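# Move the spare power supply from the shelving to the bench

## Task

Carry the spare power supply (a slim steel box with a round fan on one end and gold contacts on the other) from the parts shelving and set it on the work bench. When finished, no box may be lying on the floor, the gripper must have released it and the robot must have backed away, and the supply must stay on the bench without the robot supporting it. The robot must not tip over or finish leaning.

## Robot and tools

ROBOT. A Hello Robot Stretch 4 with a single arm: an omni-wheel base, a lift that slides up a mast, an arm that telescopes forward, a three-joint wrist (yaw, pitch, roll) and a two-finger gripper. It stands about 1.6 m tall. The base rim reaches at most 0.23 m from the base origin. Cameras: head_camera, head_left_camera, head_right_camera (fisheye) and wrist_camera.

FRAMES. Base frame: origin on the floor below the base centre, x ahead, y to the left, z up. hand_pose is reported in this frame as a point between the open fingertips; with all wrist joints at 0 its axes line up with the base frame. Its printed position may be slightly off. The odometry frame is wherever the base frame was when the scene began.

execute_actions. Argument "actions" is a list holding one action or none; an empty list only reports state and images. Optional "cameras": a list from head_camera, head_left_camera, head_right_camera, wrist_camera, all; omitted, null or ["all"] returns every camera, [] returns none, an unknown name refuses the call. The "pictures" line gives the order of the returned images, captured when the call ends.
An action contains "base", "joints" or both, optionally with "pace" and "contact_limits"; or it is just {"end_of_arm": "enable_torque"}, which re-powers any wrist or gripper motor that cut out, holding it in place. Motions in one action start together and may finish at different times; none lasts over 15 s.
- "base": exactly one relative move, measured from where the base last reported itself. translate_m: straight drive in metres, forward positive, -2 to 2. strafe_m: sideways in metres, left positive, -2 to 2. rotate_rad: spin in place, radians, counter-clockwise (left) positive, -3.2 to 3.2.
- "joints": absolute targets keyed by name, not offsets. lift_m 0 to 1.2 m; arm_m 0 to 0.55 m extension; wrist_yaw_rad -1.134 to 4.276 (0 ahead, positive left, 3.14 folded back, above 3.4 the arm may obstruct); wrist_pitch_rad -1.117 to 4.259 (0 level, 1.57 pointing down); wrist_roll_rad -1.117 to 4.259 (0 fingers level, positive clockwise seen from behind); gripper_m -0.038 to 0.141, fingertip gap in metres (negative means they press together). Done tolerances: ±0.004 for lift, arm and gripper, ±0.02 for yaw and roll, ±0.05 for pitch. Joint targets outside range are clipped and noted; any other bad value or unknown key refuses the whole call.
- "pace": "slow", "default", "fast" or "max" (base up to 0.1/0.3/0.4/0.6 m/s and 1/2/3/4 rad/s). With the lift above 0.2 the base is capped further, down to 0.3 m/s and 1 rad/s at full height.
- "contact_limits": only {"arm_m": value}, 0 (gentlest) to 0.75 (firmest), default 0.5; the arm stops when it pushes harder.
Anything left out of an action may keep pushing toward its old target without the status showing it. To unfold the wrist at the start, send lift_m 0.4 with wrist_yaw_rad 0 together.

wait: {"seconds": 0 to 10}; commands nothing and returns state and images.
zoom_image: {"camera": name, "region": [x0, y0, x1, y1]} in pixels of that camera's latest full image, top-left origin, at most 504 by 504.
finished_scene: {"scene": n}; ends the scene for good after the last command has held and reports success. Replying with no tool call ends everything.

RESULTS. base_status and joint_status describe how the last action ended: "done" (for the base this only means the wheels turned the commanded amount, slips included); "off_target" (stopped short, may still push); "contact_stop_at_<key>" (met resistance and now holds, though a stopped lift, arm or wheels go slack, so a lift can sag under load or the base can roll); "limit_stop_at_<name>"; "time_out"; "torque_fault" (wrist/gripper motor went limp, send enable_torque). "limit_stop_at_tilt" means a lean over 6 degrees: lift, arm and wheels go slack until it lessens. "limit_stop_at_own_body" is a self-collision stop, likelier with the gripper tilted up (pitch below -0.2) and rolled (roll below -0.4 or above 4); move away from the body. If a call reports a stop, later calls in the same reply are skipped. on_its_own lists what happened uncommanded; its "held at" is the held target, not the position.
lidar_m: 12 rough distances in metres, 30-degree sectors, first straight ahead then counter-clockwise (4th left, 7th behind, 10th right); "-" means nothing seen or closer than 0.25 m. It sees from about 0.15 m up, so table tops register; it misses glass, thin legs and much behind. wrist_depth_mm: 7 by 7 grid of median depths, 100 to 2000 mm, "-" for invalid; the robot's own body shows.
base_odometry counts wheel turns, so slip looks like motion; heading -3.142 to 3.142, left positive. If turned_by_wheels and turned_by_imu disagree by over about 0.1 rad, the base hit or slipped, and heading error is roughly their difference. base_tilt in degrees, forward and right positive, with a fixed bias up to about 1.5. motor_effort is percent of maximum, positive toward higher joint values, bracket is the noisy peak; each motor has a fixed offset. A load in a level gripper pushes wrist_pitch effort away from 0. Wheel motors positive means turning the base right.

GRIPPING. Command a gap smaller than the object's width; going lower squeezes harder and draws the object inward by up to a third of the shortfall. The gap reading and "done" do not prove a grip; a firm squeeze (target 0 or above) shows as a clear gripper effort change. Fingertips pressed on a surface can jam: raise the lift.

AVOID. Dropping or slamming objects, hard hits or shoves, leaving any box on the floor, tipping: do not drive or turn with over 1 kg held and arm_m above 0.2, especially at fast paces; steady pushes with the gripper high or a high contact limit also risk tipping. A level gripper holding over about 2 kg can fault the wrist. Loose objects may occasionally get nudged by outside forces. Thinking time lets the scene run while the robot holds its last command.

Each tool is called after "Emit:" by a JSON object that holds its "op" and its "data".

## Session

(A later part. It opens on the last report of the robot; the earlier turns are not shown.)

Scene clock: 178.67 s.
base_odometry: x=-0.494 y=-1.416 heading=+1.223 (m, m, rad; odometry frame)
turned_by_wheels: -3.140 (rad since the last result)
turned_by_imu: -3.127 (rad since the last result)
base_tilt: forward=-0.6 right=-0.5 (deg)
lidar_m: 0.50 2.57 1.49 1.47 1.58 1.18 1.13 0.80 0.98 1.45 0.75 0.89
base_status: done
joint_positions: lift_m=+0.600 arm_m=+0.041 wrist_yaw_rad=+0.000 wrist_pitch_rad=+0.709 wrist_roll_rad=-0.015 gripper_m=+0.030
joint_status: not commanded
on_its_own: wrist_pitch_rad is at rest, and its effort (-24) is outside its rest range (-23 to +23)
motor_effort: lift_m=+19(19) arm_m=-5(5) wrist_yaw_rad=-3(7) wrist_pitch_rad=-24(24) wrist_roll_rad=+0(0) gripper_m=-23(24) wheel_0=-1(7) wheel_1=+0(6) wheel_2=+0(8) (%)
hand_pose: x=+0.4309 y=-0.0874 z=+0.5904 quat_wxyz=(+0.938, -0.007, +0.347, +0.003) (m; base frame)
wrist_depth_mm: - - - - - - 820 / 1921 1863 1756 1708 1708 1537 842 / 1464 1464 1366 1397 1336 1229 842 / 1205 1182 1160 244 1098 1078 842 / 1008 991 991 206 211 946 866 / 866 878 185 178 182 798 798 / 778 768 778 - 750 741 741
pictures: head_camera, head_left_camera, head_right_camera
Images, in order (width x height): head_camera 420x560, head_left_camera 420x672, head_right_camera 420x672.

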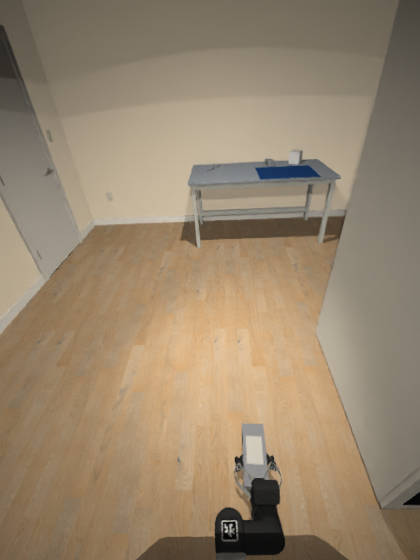

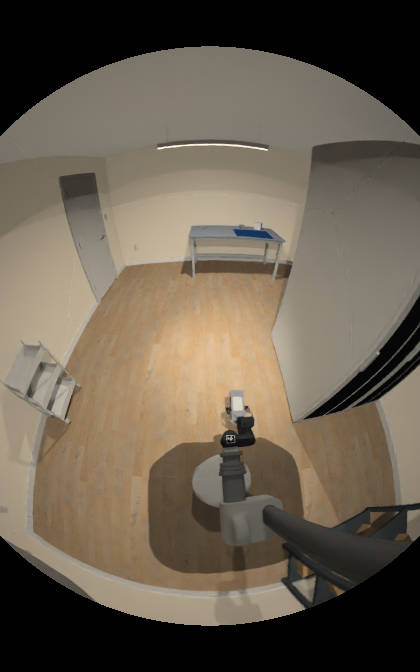

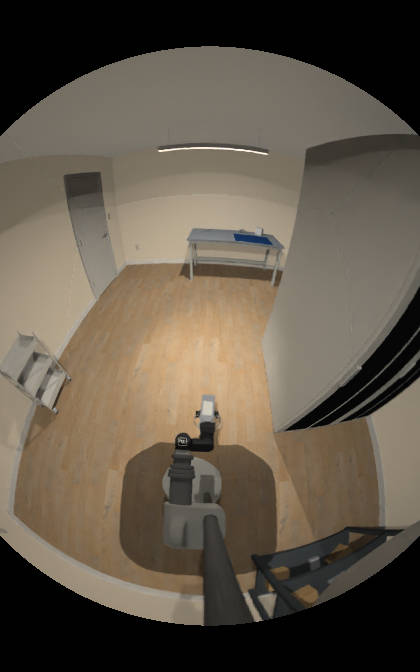

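Emit:
{"op": "execute_actions", "data": {"actions": [{"base": {"rotate_rad": -0.19}}], "cameras": []}}

Emit:
{"op": "execute_actions", "data": {"actions": [{"base": {"translate_m": 1.9}, "joints": {"lift_m": 0.88}, "pace": "fast"}], "cameras": ["head_camera", "wrist_camera"]}}

Scene clock: 201.80 s.
base_odometry: x=-0.494 y=-1.416 heading=+1.033 (m, m, rad; odometry frame)
turned_by_wheels: -0.190 (rad since the last result)
turned_by_imu: -0.191 (rad since the last result)
base_tilt: forward=-0.5 right=-0.6 (deg)
lidar_m: 0.50 2.80 1.59 1.48 1.88 1.24 1.14 0.80 0.82 1.81 0.74 0.78
base_status: done
joint_positions: lift_m=+0.600 arm_m=+0.041 wrist_yaw_rad=+0.000 wrist_pitch_rad=+0.709 wrist_roll_rad=-0.015 gripper_m=+0.030
joint_status: not commanded
on_its_own: wrist_pitch_rad is at rest, and its effort (-25) is outside its rest range (-23 to +23)
motor_effort: lift_m=+19(19) arm_m=-5(5) wrist_yaw_rad=-1(4) wrist_pitch_rad=-25(25) wrist_roll_rad=+0(0) gripper_m=-25(23) wheel_0=+1(7) wheel_1=+0(4) wheel_2=+0(6) (%)
hand_pose: x=+0.4308 y=-0.0874 z=+0.5904 quat_wxyz=(+0.938, -0.007, +0.347, +0.003) (m; base frame)
wrist_depth_mm: - - - - - 768 591 / 1921 1863 1756 1708 1537 798 603 / 1430 1464 1397 1397 1308 842 615 / 1205 1182 1160 246 1078 866 640 / 1008 1025 991 206 212 904 661 / 854 866 186 179 181 768 676 / 778 768 759 - 741 741 691
pictures: none
No camera images: the call's "cameras" was empty. Leave "cameras" out to get every camera's image.

Scene clock: 207.90 s.
base_odometry: x=+0.478 y=+0.216 heading=+1.033 (m, m, rad; odometry frame)
turned_by_wheels: +0.000 (rad since the last result)
turned_by_imu: +0.010 (rad since the last result)
base_tilt: forward=-0.6 right=-0.5 (deg)
lidar_m: 0.50 0.92 2.15 2.16 2.07 2.21 2.55 0.58 0.52 1.03 1.57 1.00
base_status: done
joint_positions: lift_m=+0.880 arm_m=+0.041 wrist_yaw_rad=+0.000 wrist_pitch_rad=+0.709 wrist_roll_rad=-0.015 gripper_m=+0.030
joint_status: all done
on_its_own: wrist_pitch_rad is at rest, and its effort (-26) is outside its rest range (-23 to +23)
motor_effort: lift_m=+25(26) arm_m=-5(5) wrist_yaw_rad=-3(1) wrist_pitch_rad=-26(28) wrist_roll_rad=+0(1) gripper_m=-24(24) wheel_0=+0(5) wheel_1=-1(6) wheel_2=+1(11) (%)
hand_pose: x=+0.4308 y=-0.0874 z=+0.8700 quat_wxyz=(+0.938, -0.007, +0.347, +0.003) (m; base frame)
wrist_depth_mm: 991 960 904 866 854 820 854 / 741 715 715 732 768 809 866 / 707 1499 1537 1618 1661 1708 1661 / 1576 1537 1537 245 1499 1464 1464 / 1397 1336 1336 208 211 1255 1281 / 1138 1160 186 178 181 1078 1098 / 1060 1060 1025 - 991 991 991
pictures: head_camera, wrist_camera
Images, in order (width x height): head_camera 420x560, wrist_camera 616x392.

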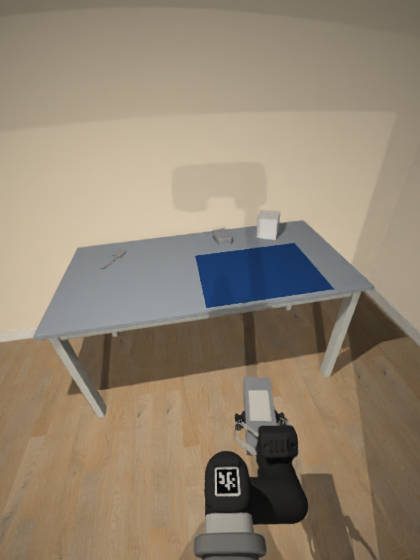

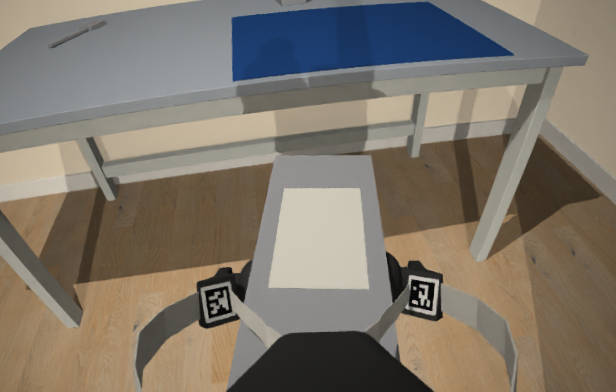

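Emit:
{"op": "execute_actions", "data": {"actions": [{"base": {"translate_m": 0.6}, "joints": {"arm_m": 0.2, "lift_m": 0.85}}], "cameras": ["head_camera", "wrist_camera"]}}

Scene clock: 225.60 s.
base_odometry: x=+0.786 y=+0.731 heading=+1.033 (m, m, rad; odometry frame)
turned_by_wheels: +0.000 (rad since the last result)
turned_by_imu: +0.001 (rad since the last result)
base_tilt: forward=-0.5 right=-0.4 (deg)
lidar_m: 0.31 0.32 0.41 2.21 2.26 2.48 3.31 1.02 1.25 1.47 0.57 0.37
base_status: done
joint_positions: lift_m=+0.850 arm_m=+0.199 wrist_yaw_rad=+0.000 wrist_pitch_rad=+0.709 wrist_roll_rad=-0.015 gripper_m=+0.030
joint_status: all done
on_its_own: wrist_pitch_rad is at rest, and its effort (-25) is outside its rest range (-23 to +23)
motor_effort: lift_m=+19(22) arm_m=+5(7) wrist_yaw_rad=-2(1) wrist_pitch_rad=-25(26) wrist_roll_rad=-1(0) gripper_m=-24(25) wheel_0=+2(5) wheel_1=-1(6) wheel_2=+1(9) (%)
hand_pose: x=+0.5890 y=-0.0874 z=+0.8404 quat_wxyz=(+0.938, -0.007, +0.347, +0.003) (m; base frame)
wrist_depth_mm: 603 615 640 668 683 488 723 / 634 634 580 535 554 525 574 / 504 496 480 469 459 452 449 / 410 402 394 245 370 377 373 / 345 340 338 206 211 322 319 / 298 294 186 178 181 268 276 / 267 259 259 - 253 249 -
pictures: head_camera, wrist_camera
Images, in order (width x height): head_camera 420x560, wrist_camera 616x392.

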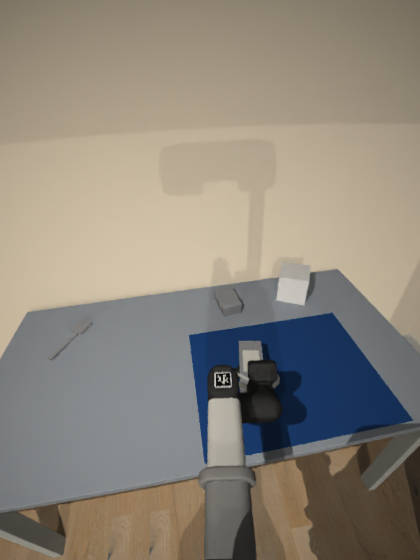

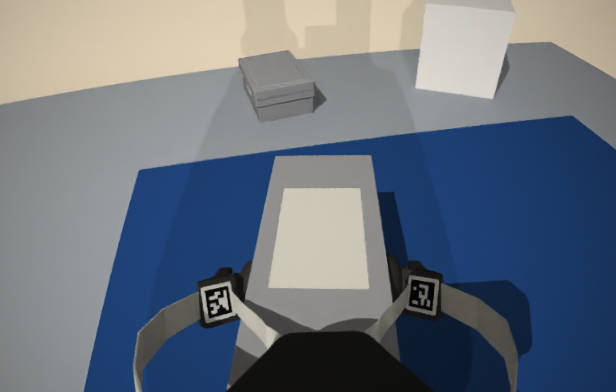

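Emit:
{"op": "execute_actions", "data": {"actions": [{"joints": {"lift_m": 0.803}, "pace": "slow"}], "cameras": ["wrist_camera"]}}

Scene clock: 231.50 s.
base_odometry: x=+0.786 y=+0.731 heading=+1.033 (m, m, rad; odometry frame)
turned_by_wheels: +0.000 (rad since the last result)
turned_by_imu: -0.002 (rad since the last result)
base_tilt: forward=-0.5 right=-0.4 (deg)
lidar_m: 0.30 0.33 0.39 2.21 2.26 2.52 3.26 1.03 1.25 1.46 0.56 0.35
base_status: not commanded
joint_positions: lift_m=+0.803 arm_m=+0.199 wrist_yaw_rad=+0.000 wrist_pitch_rad=+0.709 wrist_roll_rad=-0.015 gripper_m=+0.030
joint_status: all done
on_its_own: wrist_pitch_rad is at rest, and its effort (-24) is outside its rest range (-23 to +23)
motor_effort: lift_m=+18(19) arm_m=+5(5) wrist_yaw_rad=-2(2) wrist_pitch_rad=-24(24) wrist_roll_rad=+0(0) gripper_m=-24(24) wheel_0=+2(2) wheel_1=-1(0) wheel_2=+1(1) (%)
hand_pose: x=+0.5890 y=-0.0874 z=+0.7934 quat_wxyz=(+0.938, -0.007, +0.347, +0.003) (m; base frame)
wrist_depth_mm: 597 615 621 615 603 488 609 / 539 517 480 469 477 473 473 / 418 399 389 382 373 373 368 / 338 330 325 245 303 309 306 / 282 281 276 206 212 264 260 / 245 242 186 177 181 221 228 / 218 212 212 - 206 204 -
pictures: wrist_camera
Images, in order (width x height): wrist_camera 616x392.

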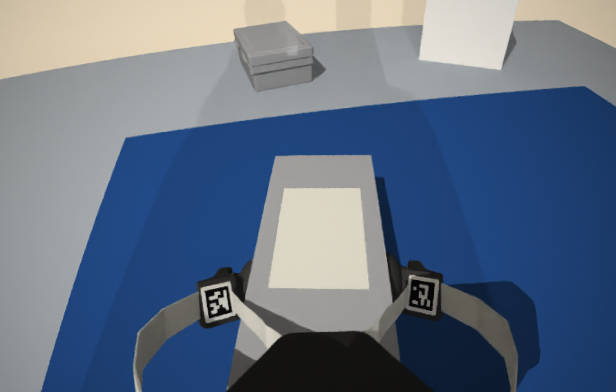

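Emit:
{"op": "execute_actions", "data": {"actions": [{"joints": {"lift_m": 0.795}, "pace": "slow"}], "cameras": ["wrist_camera"]}}

Scene clock: 233.17 s.
base_odometry: x=+0.786 y=+0.731 heading=+1.033 (m, m, rad; odometry frame)
turned_by_wheels: +0.000 (rad since the last result)
turned_by_imu: -0.001 (rad since the last result)
base_tilt: forward=-0.5 right=-0.4 (deg)
lidar_m: 0.29 0.32 0.40 2.21 2.27 2.46 3.27 1.01 1.23 1.45 0.56 0.39
base_status: not commanded
joint_positions: lift_m=+0.795 arm_m=+0.199 wrist_yaw_rad=+0.000 wrist_pitch_rad=+0.709 wrist_roll_rad=-0.015 gripper_m=+0.030
joint_status: all done
motor_effort: lift_m=+18(18) arm_m=+5(5) wrist_yaw_rad=-3(2) wrist_pitch_rad=-23(24) wrist_roll_rad=+0(0) gripper_m=-23(22) wheel_0=+2(2) wheel_1=+0(1) wheel_2=+1(1) (%)
hand_pose: x=+0.5890 y=-0.0874 z=+0.7854 quat_wxyz=(+0.938, -0.007, +0.347, +0.003) (m; base frame)
wrist_depth_mm: 603 615 621 554 585 488 585 / 525 504 477 469 462 459 449 / 402 389 377 368 364 357 355 / 325 317 312 244 294 298 294 / 274 270 266 206 211 255 252 / 236 234 186 179 181 212 221 / 210 205 205 - 199 196 -
pictures: wrist_camera
Images, in order (width x height): wrist_camera 616x392.

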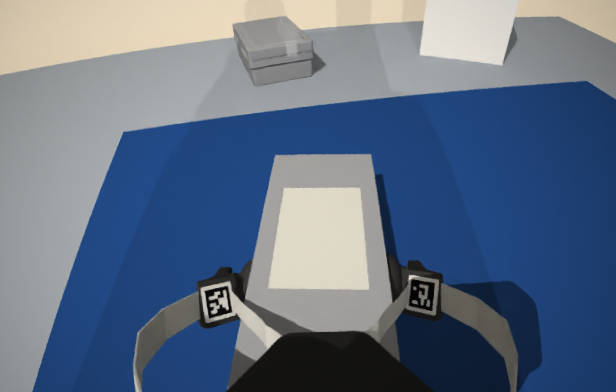

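Emit:
{"op": "execute_actions", "data": {"actions": [{"joints": {"lift_m": 0.79}, "pace": "slow"}], "cameras": ["wrist_camera"]}}

Scene clock: 235.10 s.
base_odometry: x=+0.786 y=+0.731 heading=+1.033 (m, m, rad; odometry frame)
turned_by_wheels: +0.000 (rad since the last result)
turned_by_imu: -0.001 (rad since the last result)
base_tilt: forward=-0.4 right=-0.5 (deg)
lidar_m: 0.31 0.34 0.42 2.21 2.28 2.49 3.29 1.03 1.23 1.46 0.57 0.36
base_status: not commanded
joint_positions: lift_m=+0.790 arm_m=+0.199 wrist_yaw_rad=+0.000 wrist_pitch_rad=+0.708 wrist_roll_rad=-0.015 gripper_m=+0.030
joint_status: all done
motor_effort: lift_m=+17(18) arm_m=+5(5) wrist_yaw_rad=-1(2) wrist_pitch_rad=-22(23) wrist_roll_rad=+0(0) gripper_m=-21(23) wheel_0=+2(2) wheel_1=+0(0) wheel_2=+1(1) (%)
hand_pose: x=+0.5892 y=-0.0874 z=+0.7807 quat_wxyz=(+0.938, -0.007, +0.347, +0.003) (m; base frame)
wrist_depth_mm: 597 615 615 539 574 488 574 / 517 496 473 459 452 449 445 / 394 379 370 364 355 349 347 / 319 312 306 240 287 291 287 / 270 266 262 206 211 251 247 / 231 229 185 180 183 208 218 / 206 200 201 - 195 193 -
pictures: wrist_camera
Images, in order (width x height): wrist_camera 616x392.

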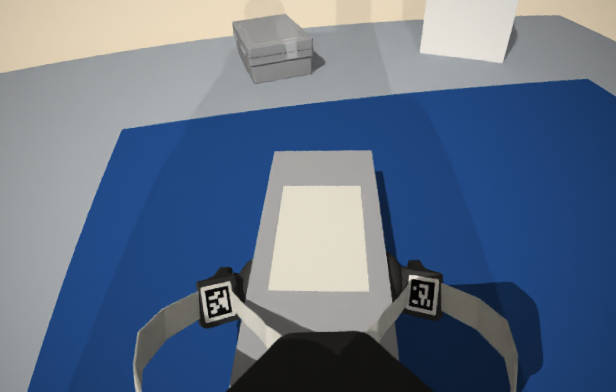

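Emit:
{"op": "execute_actions", "data": {"actions": [{"joints": {"gripper_m": 0.12}, "pace": "slow"}], "cameras": ["wrist_camera"]}}

Scene clock: 241.67 s.
base_odometry: x=+0.786 y=+0.731 heading=+1.033 (m, m, rad; odometry frame)
turned_by_wheels: +0.000 (rad since the last result)
turned_by_imu: -0.003 (rad since the last result)
base_tilt: forward=-0.7 right=-0.6 (deg)
lidar_m: 0.32 0.32 0.43 2.20 2.28 2.47 3.30 1.02 1.19 1.45 0.59 0.36
base_status: not commanded
joint_positions: lift_m=+0.790 arm_m=+0.199 wrist_yaw_rad=+0.000 wrist_pitch_rad=+0.700 wrist_roll_rad=-0.015 gripper_m=+0.120
joint_status: all done
motor_effort: lift_m=+17(17) arm_m=+5(5) wrist_yaw_rad=-2(2) wrist_pitch_rad=+1(23) wrist_roll_rad=+0(1) gripper_m=-1(23) wheel_0=+2(2) wheel_1=+0(0) wheel_2=+1(1) (%)
hand_pose: x=+0.5907 y=-0.0874 z=+0.7825 quat_wxyz=(+0.939, -0.007, +0.343, +0.003) (m; base frame)
wrist_depth_mm: 603 621 621 615 609 484 609 / 544 512 480 462 477 469 473 / 410 394 382 377 370 366 362 / 332 322 315 250 296 301 298 / 276 272 268 214 247 256 252 / 237 235 193 185 194 214 222 / 210 205 206 - 202 197 -
pictures: wrist_camera
Images, in order (width x height): wrist_camera 616x392.

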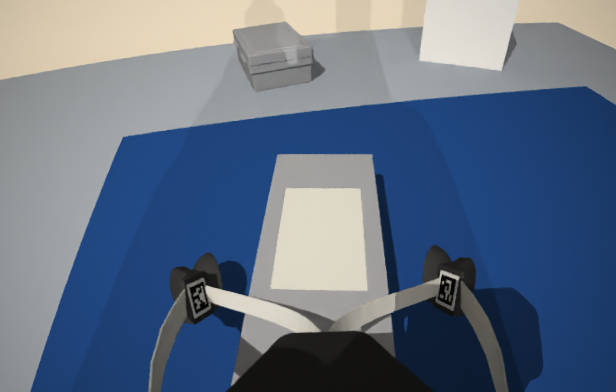

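Emit:
{"op": "execute_actions", "data": {"actions": [{"joints": {"lift_m": 0.88}}], "cameras": ["wrist_camera"]}}

Emit:
{"op": "execute_actions", "data": {"actions": [{"base": {"translate_m": -0.4}, "joints": {"arm_m": 0.02}}], "cameras": ["head_camera", "wrist_camera"]}}

Scene clock: 246.43 s.
base_odometry: x=+0.786 y=+0.731 heading=+1.033 (m, m, rad; odometry frame)
turned_by_wheels: +0.000 (rad since the last result)
turned_by_imu: -0.002 (rad since the last result)
base_tilt: forward=-0.6 right=-0.5 (deg)
lidar_m: 0.29 0.33 0.39 2.21 2.27 2.50 3.29 1.00 1.25 1.45 0.56 0.37
base_status: not commanded
joint_positions: lift_m=+0.880 arm_m=+0.199 wrist_yaw_rad=+0.000 wrist_pitch_rad=+0.701 wrist_roll_rad=-0.015 gripper_m=+0.120
joint_status: all done
motor_effort: lift_m=+22(23) arm_m=+5(5) wrist_yaw_rad=-2(2) wrist_pitch_rad=-3(2) wrist_roll_rad=+0(1) gripper_m=-3(2) wheel_0=+2(2) wheel_1=+0(0) wheel_2=+1(1) (%)
hand_pose: x=+0.5904 y=-0.0874 z=+0.8718 quat_wxyz=(+0.939, -0.007, +0.344, +0.003) (m; base frame)
wrist_depth_mm: 603 621 640 668 683 521 741 / 647 668 668 676 634 549 647 / 585 564 549 521 530 530 521 / 469 459 452 445 439 430 421 / 397 392 387 334 373 366 364 / 338 332 216 285 306 304 312 / 301 293 298 - 291 281 281
pictures: wrist_camera
Images, in order (width x height): wrist_camera 616x392.

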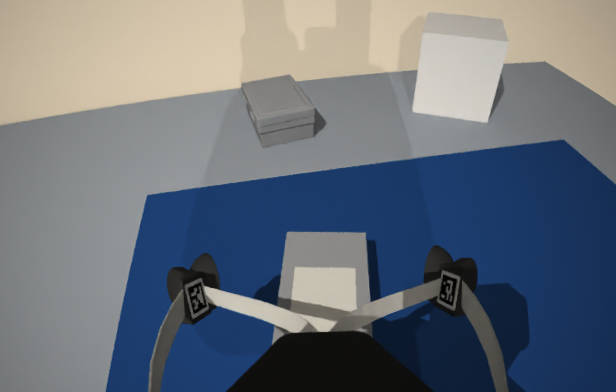

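Scene clock: 249.27 s.
base_odometry: x=+0.581 y=+0.387 heading=+1.033 (m, m, rad; odometry frame)
turned_by_wheels: +0.000 (rad since the last result)
turned_by_imu: -0.004 (rad since the last result)
base_tilt: forward=-0.5 right=-0.5 (deg)
lidar_m: 0.69 0.73 0.88 2.15 2.20 2.26 2.80 0.67 0.75 1.49 1.53 0.79
base_status: done
joint_positions: lift_m=+0.880 arm_m=+0.021 wrist_yaw_rad=+0.000 wrist_pitch_rad=+0.702 wrist_roll_rad=-0.015 gripper_m=+0.120
joint_status: all done
motor_effort: lift_m=+22(22) arm_m=-5(5) wrist_yaw_rad=-3(3) wrist_pitch_rad=-4(3) wrist_roll_rad=+0(0) gripper_m=+0(1) wheel_0=-1(8) wheel_1=-1(6) wheel_2=-2(10) (%)
hand_pose: x=+0.4122 y=-0.0874 z=+0.8718 quat_wxyz=(+0.939, -0.007, +0.344, +0.003) (m; base frame)
wrist_depth_mm: 1042 991 946 917 878 866 1308 / 768 750 707 654 676 676 661 / 580 569 569 591 640 1576 741 / 597 1397 1464 1499 1576 1537 878 / 1397 1366 1336 1366 1336 1281 1229 / 1182 1182 216 1182 1118 1078 1118 / 1078 1060 1060 - 1025 991 1025
pictures: head_camera, wrist_camera
Images, in order (width x height): head_camera 420x560, wrist_camera 616x392.

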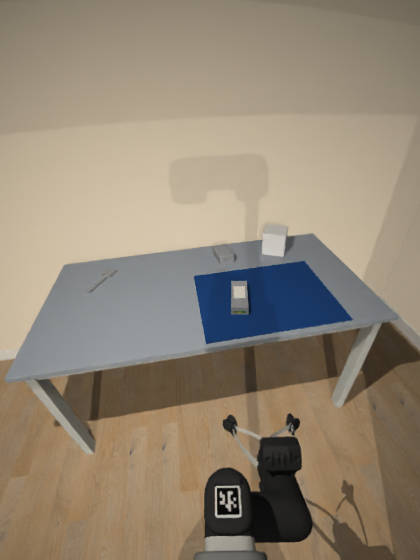

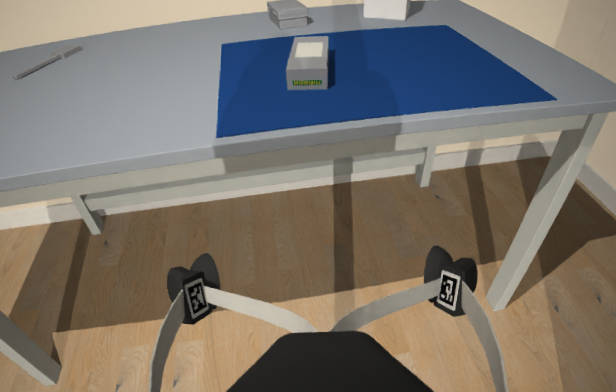

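The power supply is sitting on the blue mat on the bench, and the robot has let go and backed clear.

Emit:
{"op": "finished_scene", "data": {"scene": 2}}

The scene is finished: the task was done.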